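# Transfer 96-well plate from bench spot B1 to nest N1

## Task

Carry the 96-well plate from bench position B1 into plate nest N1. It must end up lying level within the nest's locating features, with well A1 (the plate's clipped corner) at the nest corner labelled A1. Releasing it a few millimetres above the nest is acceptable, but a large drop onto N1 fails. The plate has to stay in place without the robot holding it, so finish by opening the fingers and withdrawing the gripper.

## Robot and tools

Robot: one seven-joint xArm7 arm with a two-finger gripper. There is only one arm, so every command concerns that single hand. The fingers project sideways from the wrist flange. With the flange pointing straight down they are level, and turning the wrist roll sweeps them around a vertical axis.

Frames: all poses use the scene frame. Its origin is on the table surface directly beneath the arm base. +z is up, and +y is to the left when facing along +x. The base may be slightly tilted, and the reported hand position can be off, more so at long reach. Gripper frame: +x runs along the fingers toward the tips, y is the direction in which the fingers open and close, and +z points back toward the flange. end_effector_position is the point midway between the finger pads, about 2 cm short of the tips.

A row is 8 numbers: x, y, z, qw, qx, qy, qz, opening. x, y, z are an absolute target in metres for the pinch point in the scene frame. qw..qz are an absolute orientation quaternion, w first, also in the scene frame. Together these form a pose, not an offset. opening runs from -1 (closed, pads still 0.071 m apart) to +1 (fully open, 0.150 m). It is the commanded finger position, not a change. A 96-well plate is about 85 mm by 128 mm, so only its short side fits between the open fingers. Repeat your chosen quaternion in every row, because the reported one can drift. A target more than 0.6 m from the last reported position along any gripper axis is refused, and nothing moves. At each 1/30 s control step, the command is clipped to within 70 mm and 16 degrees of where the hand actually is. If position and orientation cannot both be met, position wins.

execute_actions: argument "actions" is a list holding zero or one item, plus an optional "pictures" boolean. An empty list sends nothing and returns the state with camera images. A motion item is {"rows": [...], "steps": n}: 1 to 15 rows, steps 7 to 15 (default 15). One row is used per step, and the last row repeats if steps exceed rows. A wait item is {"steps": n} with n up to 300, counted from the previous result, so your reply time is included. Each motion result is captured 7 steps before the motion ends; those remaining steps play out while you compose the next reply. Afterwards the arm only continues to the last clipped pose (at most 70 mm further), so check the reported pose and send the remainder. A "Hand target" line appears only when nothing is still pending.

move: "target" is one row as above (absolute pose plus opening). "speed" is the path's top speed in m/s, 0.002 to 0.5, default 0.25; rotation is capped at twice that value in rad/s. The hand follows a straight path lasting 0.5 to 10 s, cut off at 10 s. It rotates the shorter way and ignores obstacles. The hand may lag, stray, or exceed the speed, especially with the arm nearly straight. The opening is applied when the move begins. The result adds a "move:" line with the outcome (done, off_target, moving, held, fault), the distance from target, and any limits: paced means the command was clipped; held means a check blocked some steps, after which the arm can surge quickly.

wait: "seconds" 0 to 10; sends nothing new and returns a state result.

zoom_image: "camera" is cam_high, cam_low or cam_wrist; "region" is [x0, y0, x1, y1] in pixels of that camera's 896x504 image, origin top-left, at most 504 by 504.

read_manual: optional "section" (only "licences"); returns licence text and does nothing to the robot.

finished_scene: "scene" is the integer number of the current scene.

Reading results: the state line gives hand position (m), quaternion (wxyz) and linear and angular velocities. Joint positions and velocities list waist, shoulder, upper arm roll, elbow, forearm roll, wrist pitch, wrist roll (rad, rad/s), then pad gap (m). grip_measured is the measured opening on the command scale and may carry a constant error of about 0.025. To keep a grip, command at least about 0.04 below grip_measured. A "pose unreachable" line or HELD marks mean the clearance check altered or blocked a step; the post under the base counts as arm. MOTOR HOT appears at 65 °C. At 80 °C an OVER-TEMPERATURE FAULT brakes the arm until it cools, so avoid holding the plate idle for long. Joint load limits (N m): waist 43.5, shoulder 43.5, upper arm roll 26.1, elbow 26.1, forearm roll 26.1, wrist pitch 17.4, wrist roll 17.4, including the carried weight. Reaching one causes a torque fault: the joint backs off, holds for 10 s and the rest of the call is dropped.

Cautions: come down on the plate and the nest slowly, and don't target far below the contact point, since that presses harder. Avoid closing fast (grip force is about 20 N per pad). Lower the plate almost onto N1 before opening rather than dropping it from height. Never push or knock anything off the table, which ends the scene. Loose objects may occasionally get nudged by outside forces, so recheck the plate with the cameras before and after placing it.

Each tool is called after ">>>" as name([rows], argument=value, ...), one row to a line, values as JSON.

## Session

>>> execute_actions(actions=[])

>>> zoom_image(camera="cam_high", region=[200, 100, 560, 420])

Scene clock: 0.00 s of 8400.00 s.
end_effector_position=(+0.7471, +0.2620, +0.2572) grip_measured=+1.00 end_effector_quat_wxyz=(+0.229, +0.647, -0.342, -0.642) end_effector_velocity=(+0.000, -0.001, -0.000) end_effector_angular_velocity=(-0.001, +0.000, -0.002)
Joint positions: [ 0.418  0.257  0.109  1.614 -2.403  1.191 -1.542  0.15 ]
Joint velocities: [-0.001 -0.    -0.001 -0.     0.001 -0.    -0.     0.   ]
Hand target: +0.747, +0.262, +0.257; +0.229, +0.647, -0.342, -0.642

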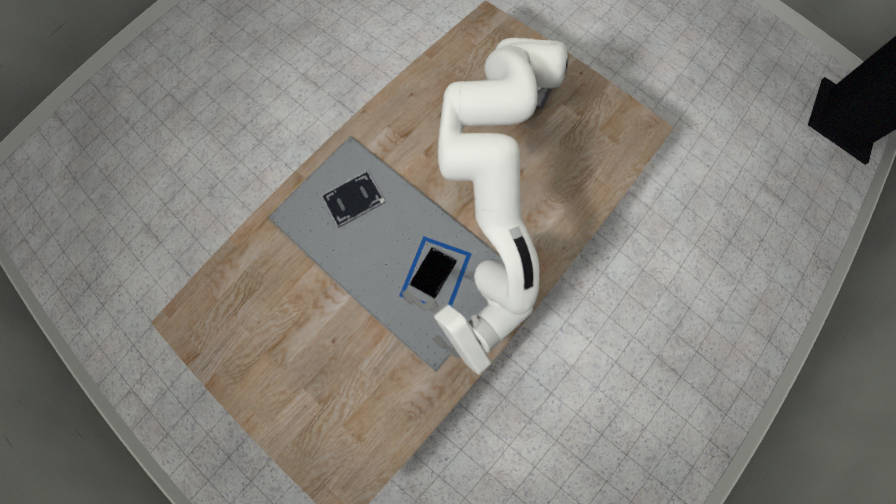

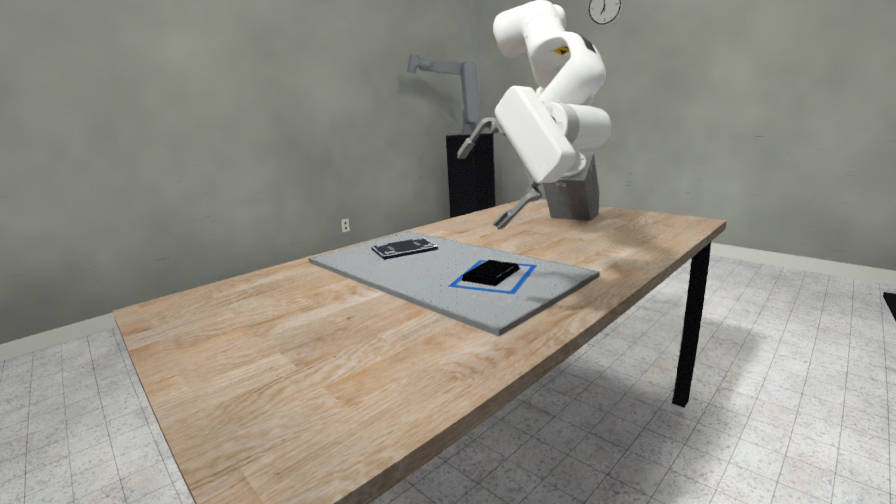

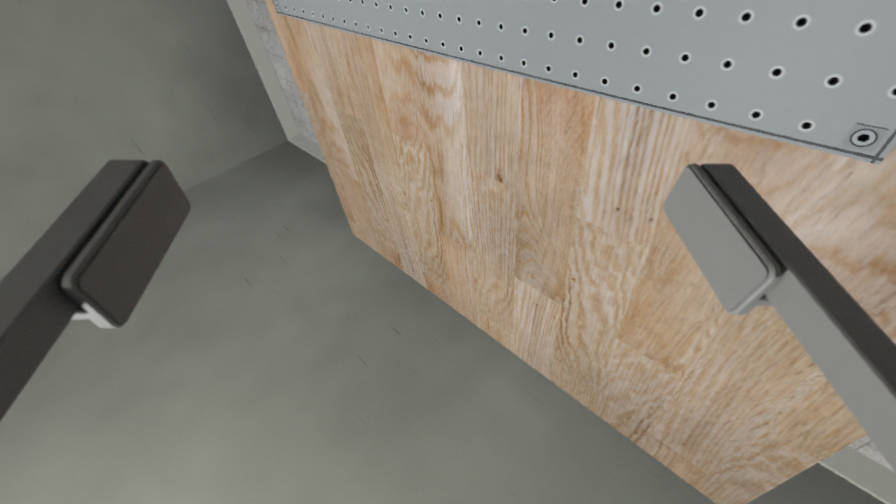

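Region (200, 100, 560, 420) of cam_high's 896x504 image, scaled by 1.400, with more detail than that image has.

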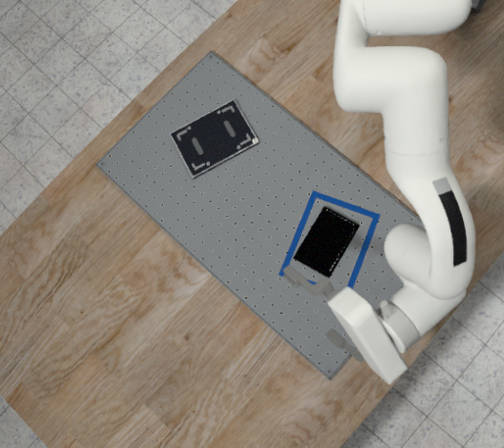

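>>> move(target=[0.587, 0.24, 0.15, 0.788, 0, 0, -0.616, 1])

>>> move(target=[0.587, 0.24, 0.035, 0.788, 0, 0, -0.616, 1])

Scene clock: 4.63 s of 8400.00 s.
end_effector_position=(+0.5881, +0.2409, +0.1493) grip_measured=+1.00 end_effector_quat_wxyz=(+0.788, +0.003, -0.000, -0.615) end_effector_velocity=(-0.002, -0.000, -0.001) end_effector_angular_velocity=(-0.004, +0.013, +0.005)
Joint positions: [ 0.156  0.324  0.392  1.285 -0.72   0.519 -3.771  0.15 ]
Joint velocities: [-0.003  0.001  0.006 -0.002  0.012  0.008 -0.014  0.   ]
Hand target: +0.588, +0.241, +0.149; +0.789, +0.003, +0.000, -0.615
Off the commanded pose: 0.002 m, 0 deg.
Kept back: nothing.
move: done

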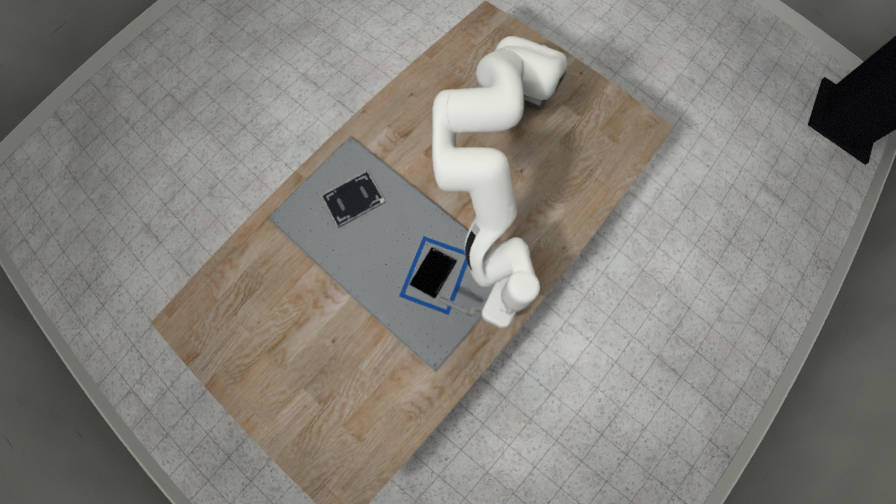

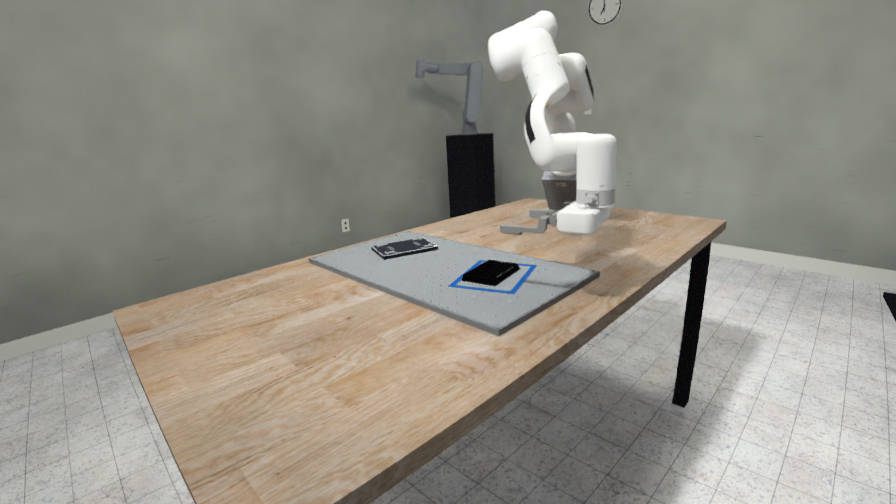

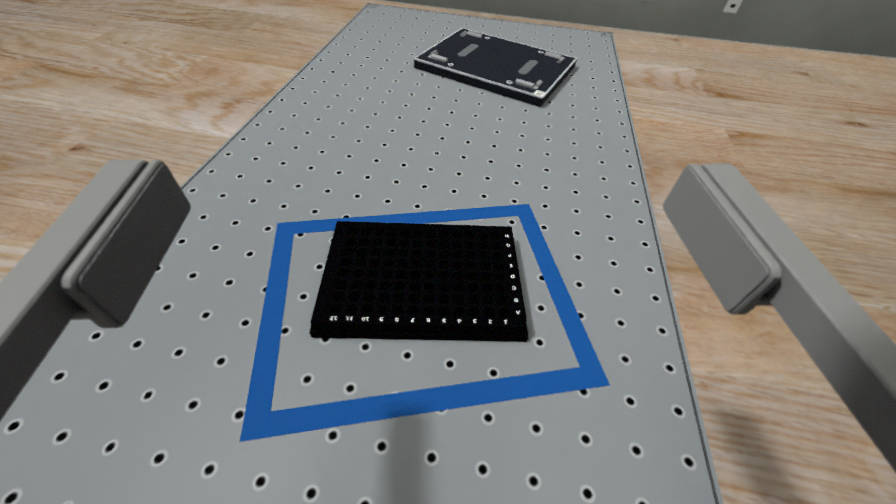

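Scene clock: 5.63 s of 8400.00 s.
end_effector_position=(+0.5876, +0.2402, +0.0356) grip_measured=+1.00 end_effector_quat_wxyz=(+0.788, +0.000, +0.000, -0.616) end_effector_velocity=(-0.002, -0.003, -0.005) end_effector_angular_velocity=(-0.008, +0.006, -0.001)
Joint positions: [ 0.218  0.65   0.293  1.51  -0.891  0.44  -3.676  0.15 ]
Joint velocities: [-0.001  0.011 -0.004  0.003 -0.002  0.002  0.     0.   ]
Hand target: +0.587, +0.240, +0.035; +0.788, -0.000, +0.000, -0.616
Off the commanded pose: 0.001 m, 0 deg.
Kept back: nothing.
move: done

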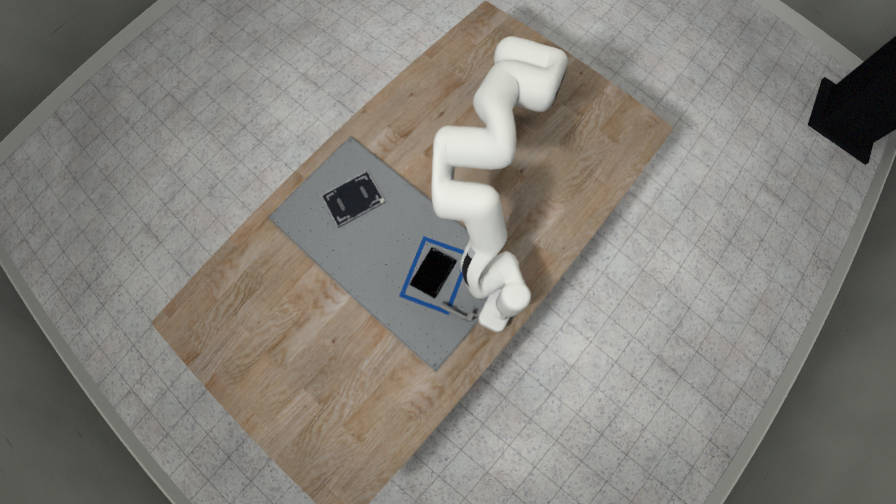

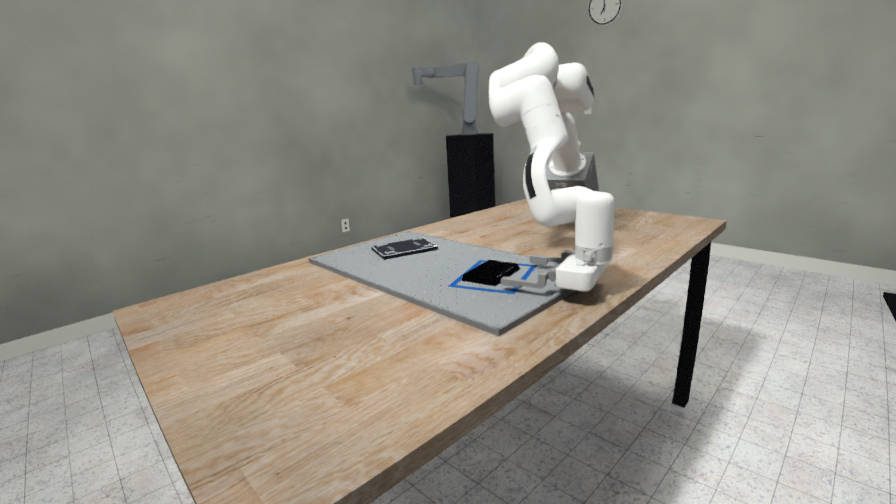

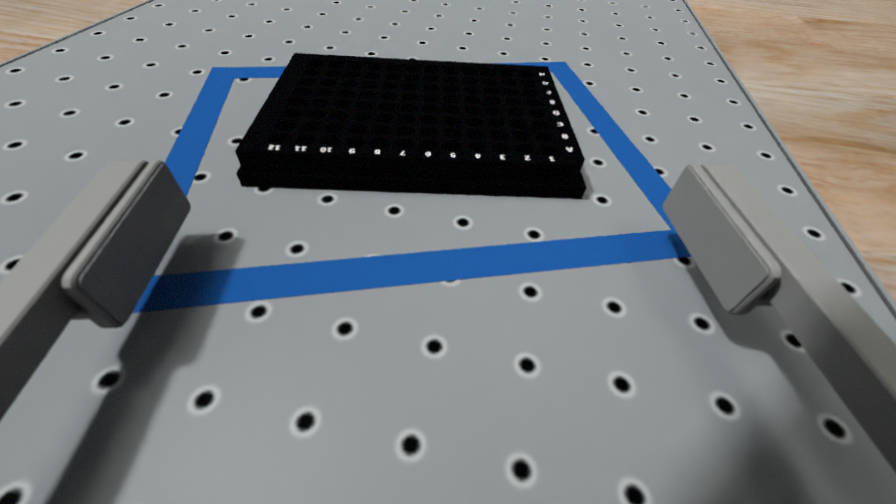

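>>> move(target=[0.614, 0.157, 0.023, 0.766, 0, 0, -0.643, 1], speed=0.1)

Scene clock: 7.10 s of 8400.00 s.
end_effector_position=(+0.6145, +0.1597, +0.0246) grip_measured=+1.00 end_effector_quat_wxyz=(+0.767, +0.002, -0.000, -0.642) end_effector_velocity=(-0.000, -0.001, -0.001) end_effector_angular_velocity=(+0.001, +0.003, +0.000)
Joint positions: [ 0.051  0.632  0.308  1.458 -0.834  0.35  -3.779  0.15 ]
Joint velocities: [-0.006  0.002  0.005 -0.001  0.    -0.001 -0.003  0.   ]
Hand target: +0.614, +0.157, +0.023; +0.766, -0.000, -0.000, -0.643
Off the commanded pose: 0.003 m, 0 deg.
Kept back: nothing.
move: done

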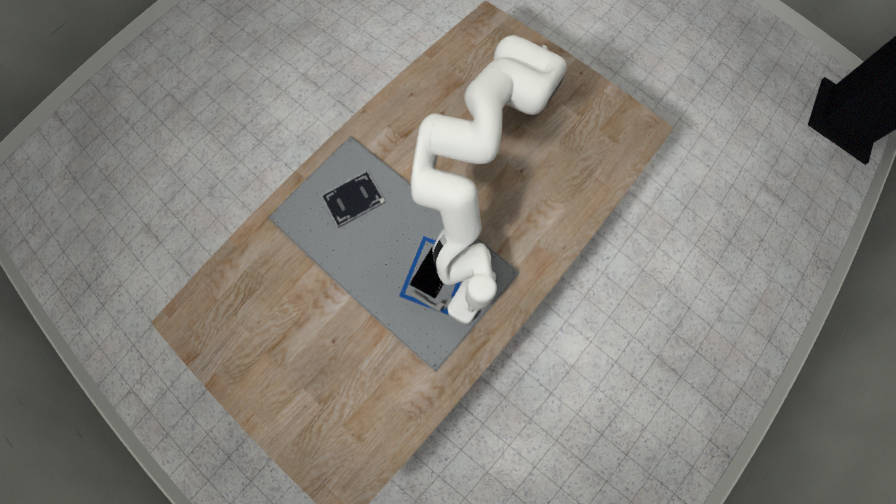

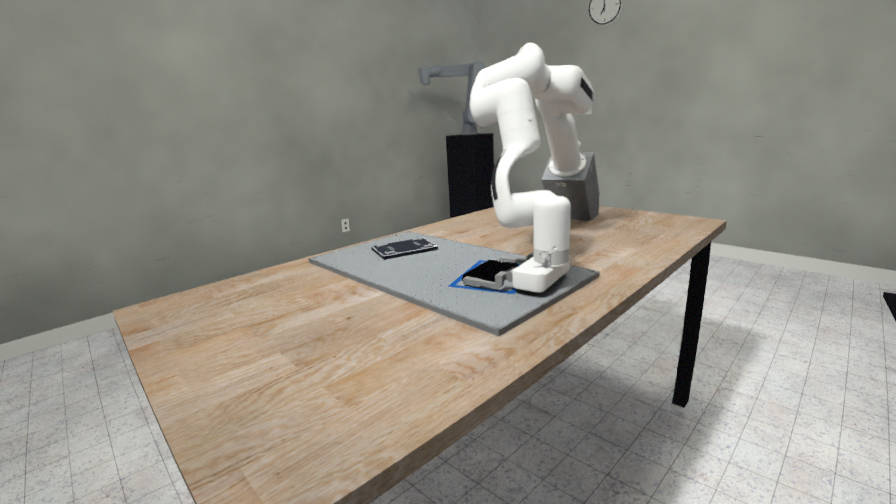

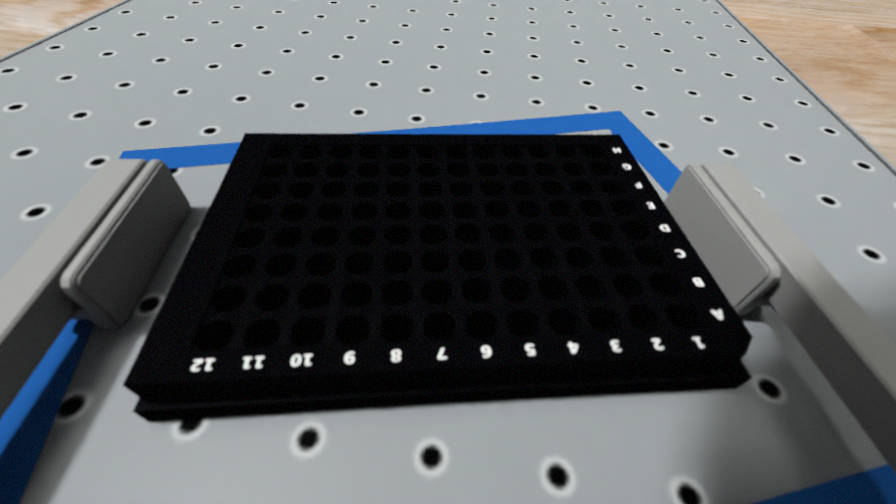

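Seems touching the board; raise a bit, move 3 mm further in.

>>> move(target=[0.614, 0.155, 0.027, 0.766, 0, 0, -0.643, 1], speed=0.03)

>>> move(target=[0.614, 0.155, 0.027, 0.766, 0, 0, -0.643, 0.3])

>>> move(target=[0.614, 0.14, 0.10, 0.766, 0, 0, -0.643, 0.3], speed=0.15)

>>> move(target=[0.625, -0.08, 0.085, 0.612, 0, 0, -0.791, 0.3], speed=0.2)

Scene clock: 8.23 s of 8400.00 s.
end_effector_position=(+0.6130, +0.1519, +0.0257) grip_measured=+1.00 end_effector_quat_wxyz=(+0.765, -0.003, -0.000, -0.644) end_effector_velocity=(-0.000, +0.002, +0.002) end_effector_angular_velocity=(+0.003, -0.000, +0.001)
Joint positions: [ 0.04   0.623  0.307  1.442 -0.828  0.349 -3.784  0.15 ]
Joint velocities: [ 0.002 -0.006  0.002 -0.004  0.003  0.    -0.     0.   ]
Hand target: +0.614, +0.155, +0.027; +0.766, -0.000, -0.000, -0.643
Off the commanded pose: 0.003 m, 0 deg.
Kept back: nothing.
move: done

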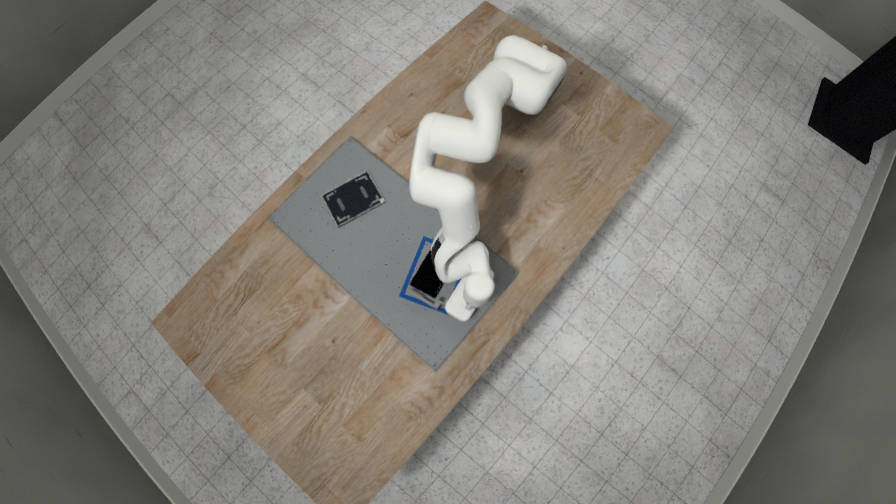

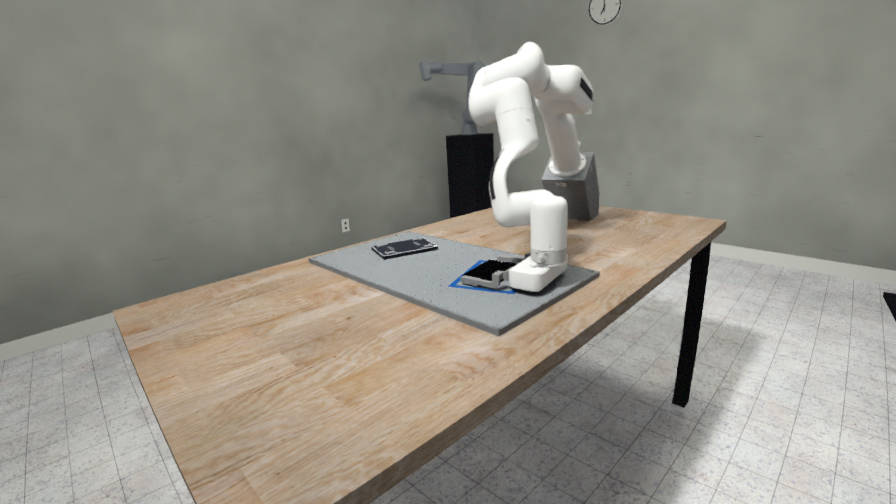

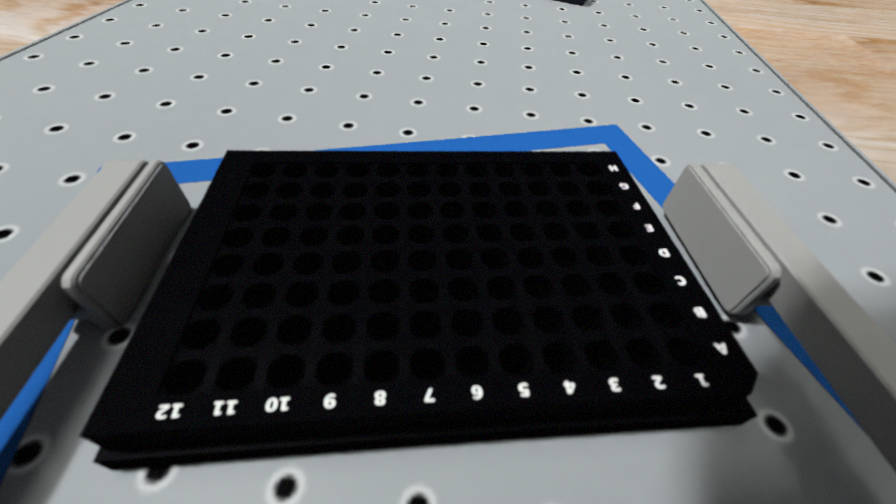

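Scene clock: 8.93 s of 8400.00 s.
end_effector_position=(+0.6136, +0.1550, +0.0267) grip_measured=+0.44 end_effector_quat_wxyz=(+0.766, -0.000, +0.000, -0.643) end_effector_velocity=(+0.003, -0.004, +0.001) end_effector_angular_velocity=(-0.005, -0.006, -0.005)
Joint positions: [ 0.043  0.621  0.309  1.443 -0.828  0.348 -3.784  0.128]
Joint velocities: [-0.004 -0.002 -0.004  0.003 -0.001  0.     0.    -0.   ]
Hand target: +0.614, +0.155, +0.027; +0.766, +0.000, -0.000, -0.643
Off the commanded pose: 0.001 m, 0 deg.
Kept back: nothing.
move: done

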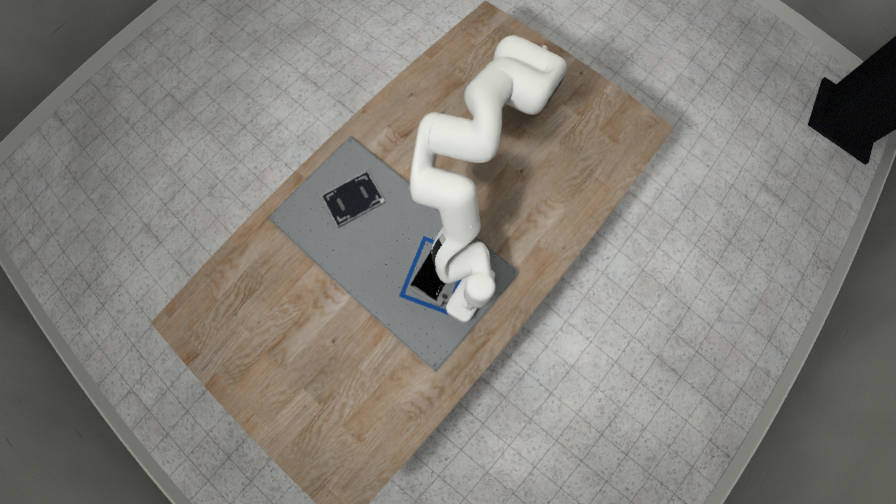

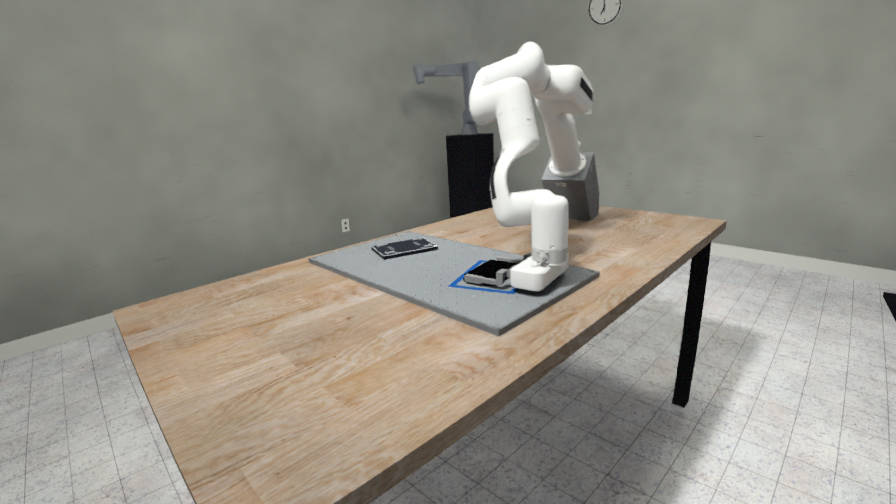

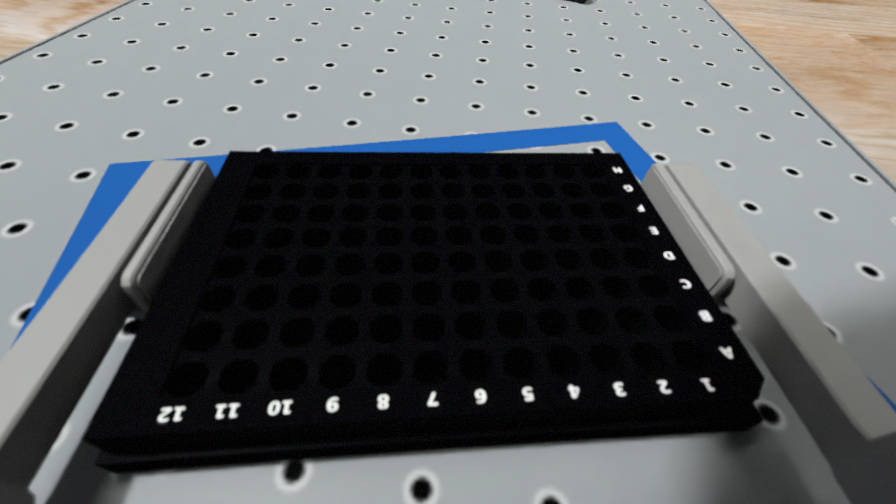

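Scene clock: 9.87 s of 8400.00 s.
end_effector_position=(+0.6135, +0.1399, +0.0995) grip_measured=+0.44 end_effector_quat_wxyz=(+0.766, -0.000, -0.000, -0.643) end_effector_velocity=(+0.001, +0.001, +0.002) end_effector_angular_velocity=(+0.005, -0.000, +0.001)
Joint positions: [-0.058  0.389  0.396  1.246 -0.707  0.369 -3.878  0.128]
Joint velocities: [-0.005 -0.007  0.008 -0.004  0.01   0.    -0.009 -0.   ]
Hand target: +0.614, +0.140, +0.100; +0.766, -0.000, -0.000, -0.643
Off the commanded pose: 0.001 m, 0 deg.
Kept back: nothing.
move: done

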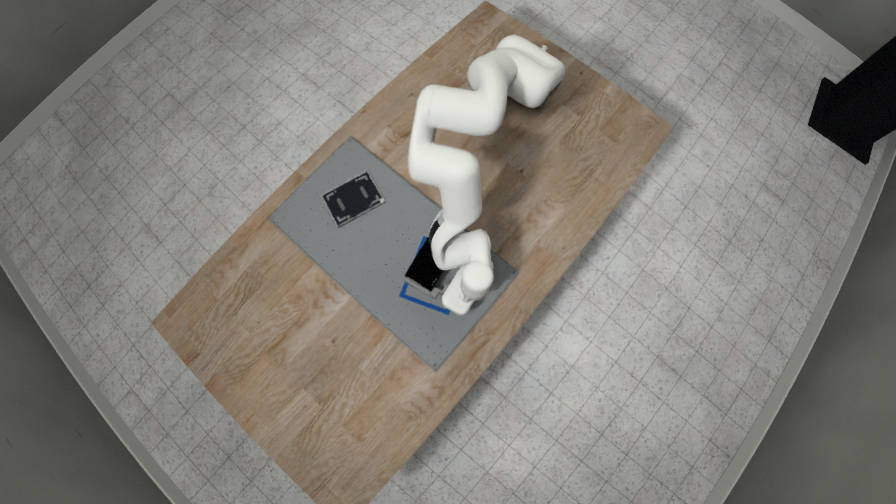

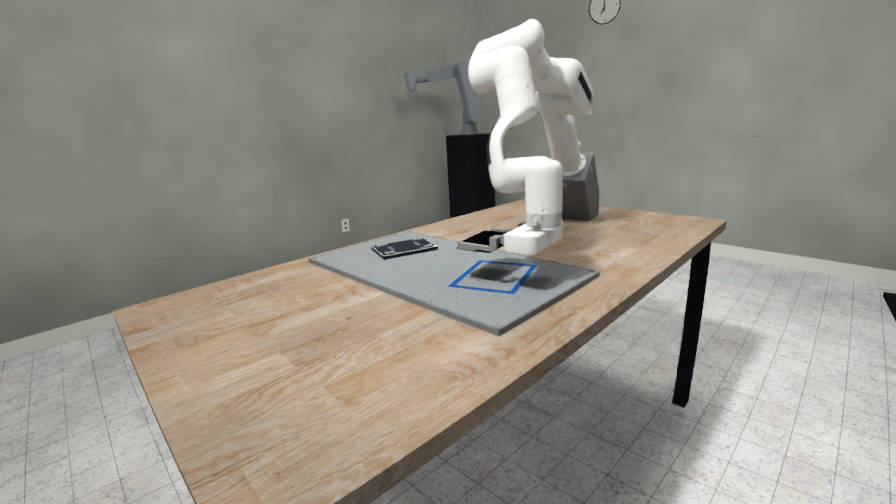

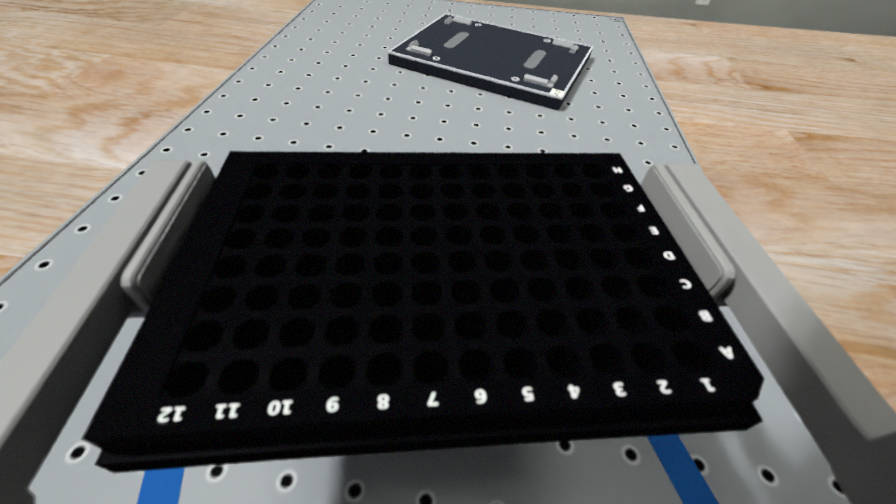

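Scene clock: 11.40 s of 8400.00 s.
end_effector_position=(+0.6247, -0.0790, +0.0853) grip_measured=+0.44 end_effector_quat_wxyz=(+0.613, -0.001, -0.001, -0.790) end_effector_velocity=(-0.001, -0.009, -0.000) end_effector_angular_velocity=(-0.004, +0.003, -0.013)
Joint positions: [-0.536  0.459  0.513  1.273 -0.304  0.292 -4.189  0.128]
Joint velocities: [-0.014  0.006  0.     0.006  0.008  0.005 -0.009  0.   ]
Hand target: +0.625, -0.081, +0.085; +0.612, -0.001, -0.001, -0.791
Off the commanded pose: 0.001 m, 0 deg.
Kept back: nothing.
move: done

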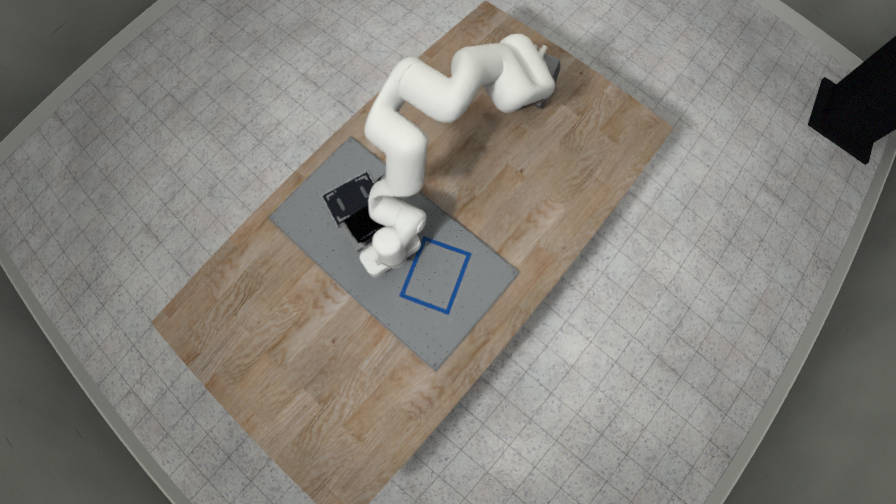

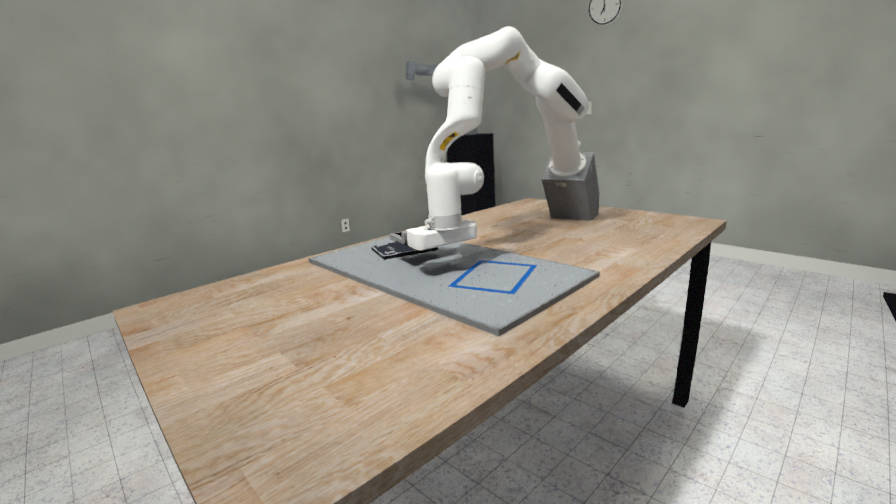

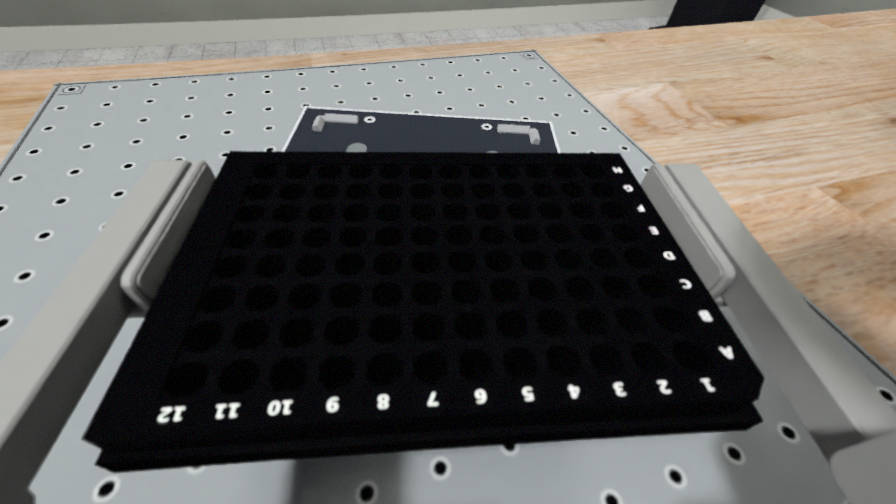

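>>> move(target=[0.596, -0.176, 0.05, 0.574, 0, 0, -0.819, 0.3], speed=0.1)

Scene clock: 13.03 s of 8400.00 s.
end_effector_position=(+0.5963, -0.1753, +0.0502) grip_measured=+0.44 end_effector_quat_wxyz=(-0.575, +0.000, +0.000, +0.818) end_effector_velocity=(+0.000, -0.001, -0.001) end_effector_angular_velocity=(+0.001, -0.001, -0.001)
Joint positions: [-0.708  0.596  0.541  1.297 -0.249  0.222 -4.326  0.128]
Joint velocities: [-0.003  0.004  0.002  0.003  0.    -0.    -0.003 -0.   ]
Hand target: +0.596, -0.176, +0.050; -0.574, +0.000, +0.000, +0.819
Off the commanded pose: 0.001 m, 0 deg.
Kept back: nothing.
move: done

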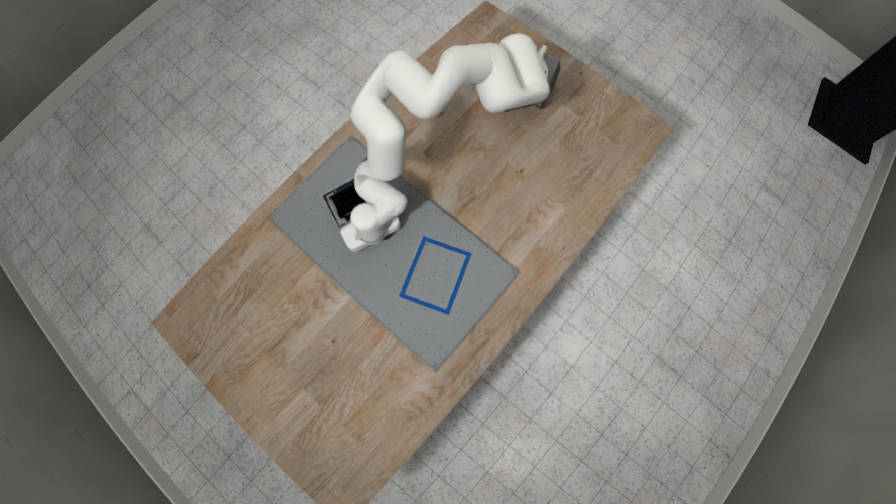

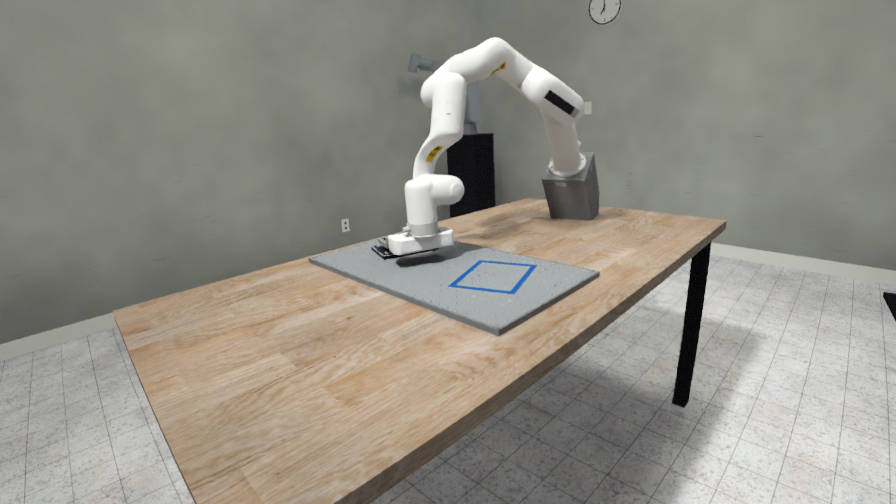

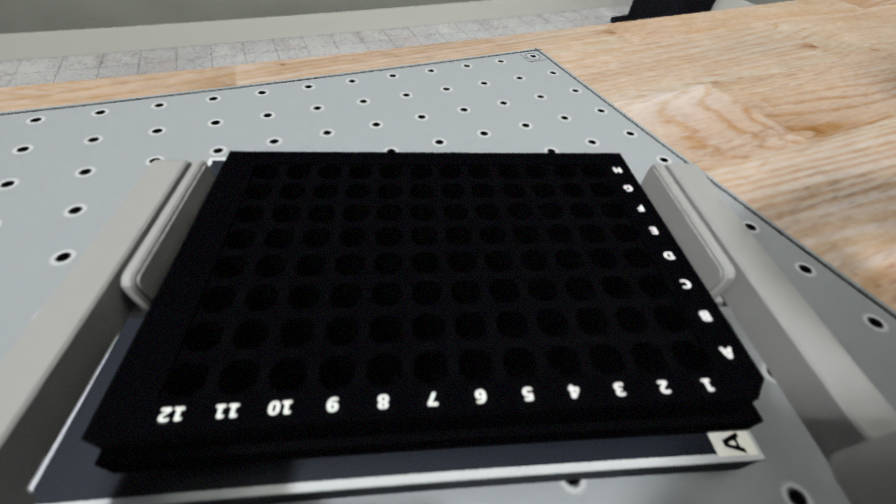

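>>> move(target=[0.5976, -0.189, 0.047, 0.574, 0, 0, -0.819, 0.3], speed=0.03)

Scene clock: 14.03 s of 8400.00 s.
end_effector_position=(+0.5976, -0.1888, +0.0471) grip_measured=+0.44 end_effector_quat_wxyz=(-0.574, +0.000, -0.000, +0.819) end_effector_velocity=(+0.001, +0.002, -0.001) end_effector_angular_velocity=(+0.003, -0.001, +0.003)
Joint positions: [-0.731  0.619  0.549  1.318 -0.247  0.229 -4.354  0.128]
Joint velocities: [ 0.001  0.001  0.003  0.002  0.001  0.001 -0.002  0.   ]
Hand target: +0.598, -0.189, +0.047; -0.574, +0.000, +0.000, +0.819
Off the commanded pose: 0.000 m, 0 deg.
Kept back: nothing.
move: done

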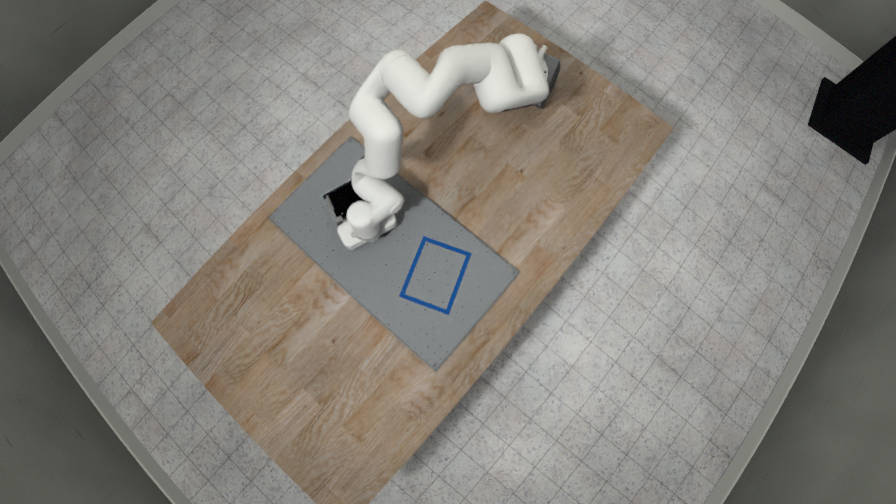

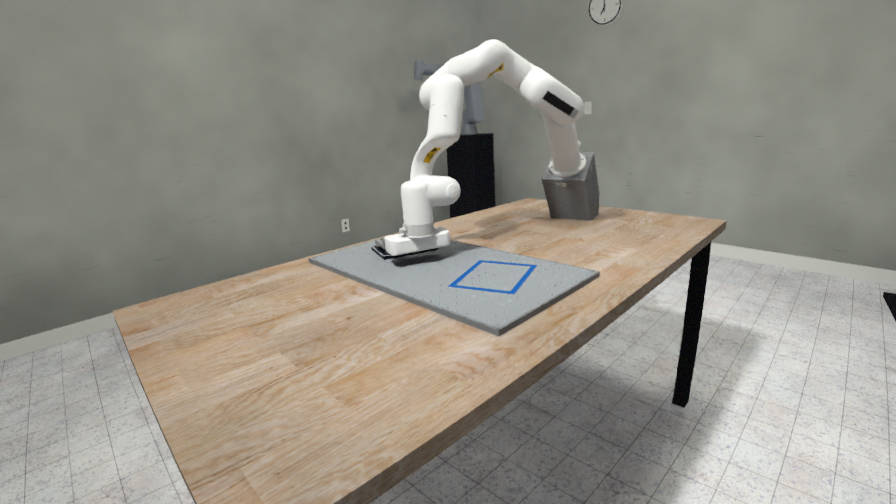

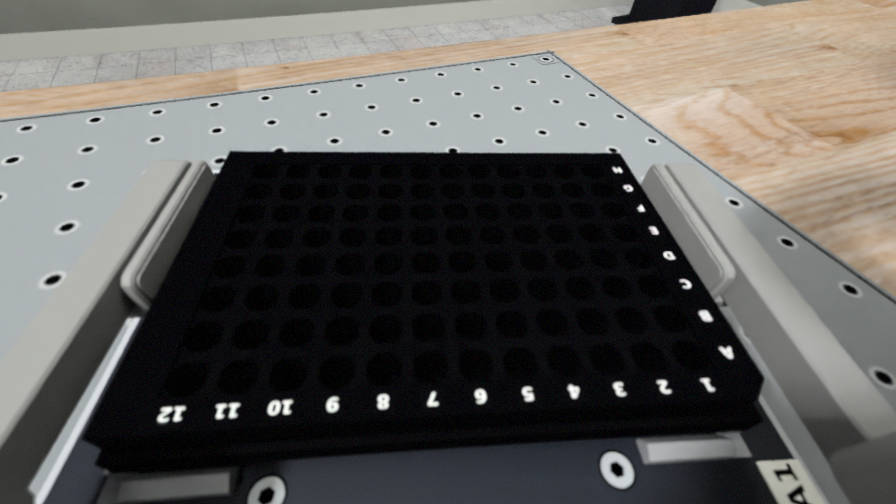

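>>> move(target=[0.594, -0.193, 0.043, 0.574, 0, 0, -0.819, 0.3], speed=0.02)

Scene clock: 14.97 s of 8400.00 s.
end_effector_position=(+0.5940, -0.1930, +0.0431) grip_measured=+0.44 end_effector_quat_wxyz=(-0.574, +0.000, +0.000, +0.819) end_effector_velocity=(+0.001, +0.000, -0.000) end_effector_angular_velocity=(+0.001, -0.003, +0.001)
Joint positions: [-0.735  0.63   0.546  1.316 -0.249  0.219 -4.36   0.128]
Joint velocities: [ 0.     0.001  0.001  0.001 -0.    -0.002 -0.001  0.   ]
Hand target: +0.594, -0.193, +0.043; -0.574, +0.000, -0.000, +0.819
Off the commanded pose: 0.000 m, 0 deg.
Kept back: nothing.
move: done

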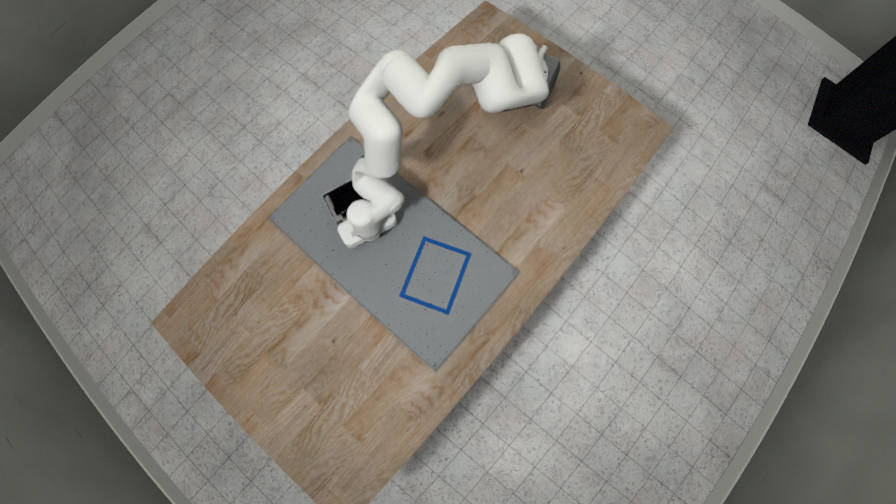

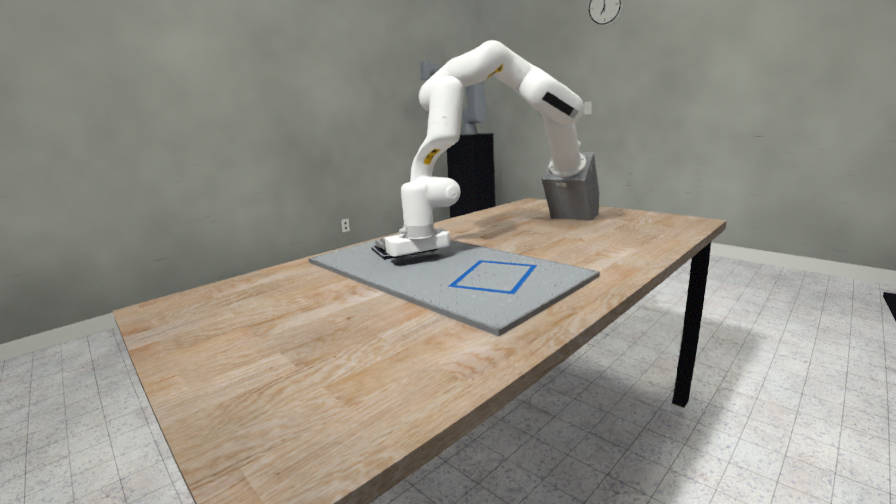

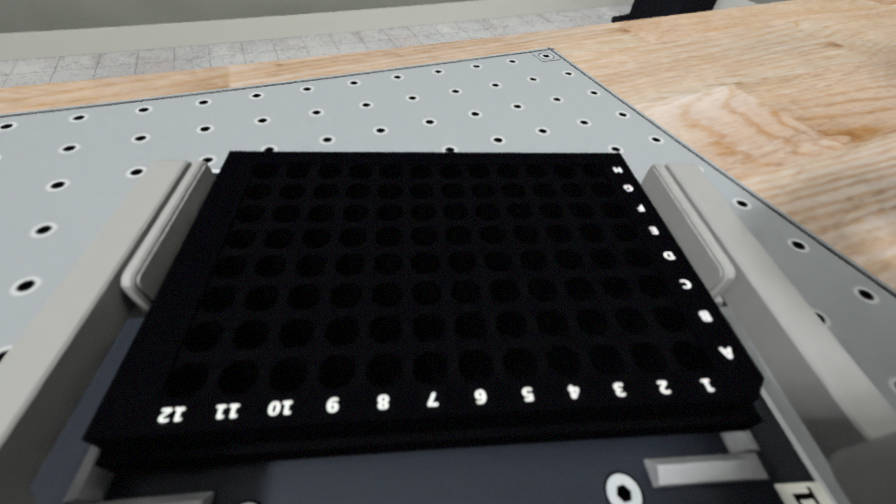

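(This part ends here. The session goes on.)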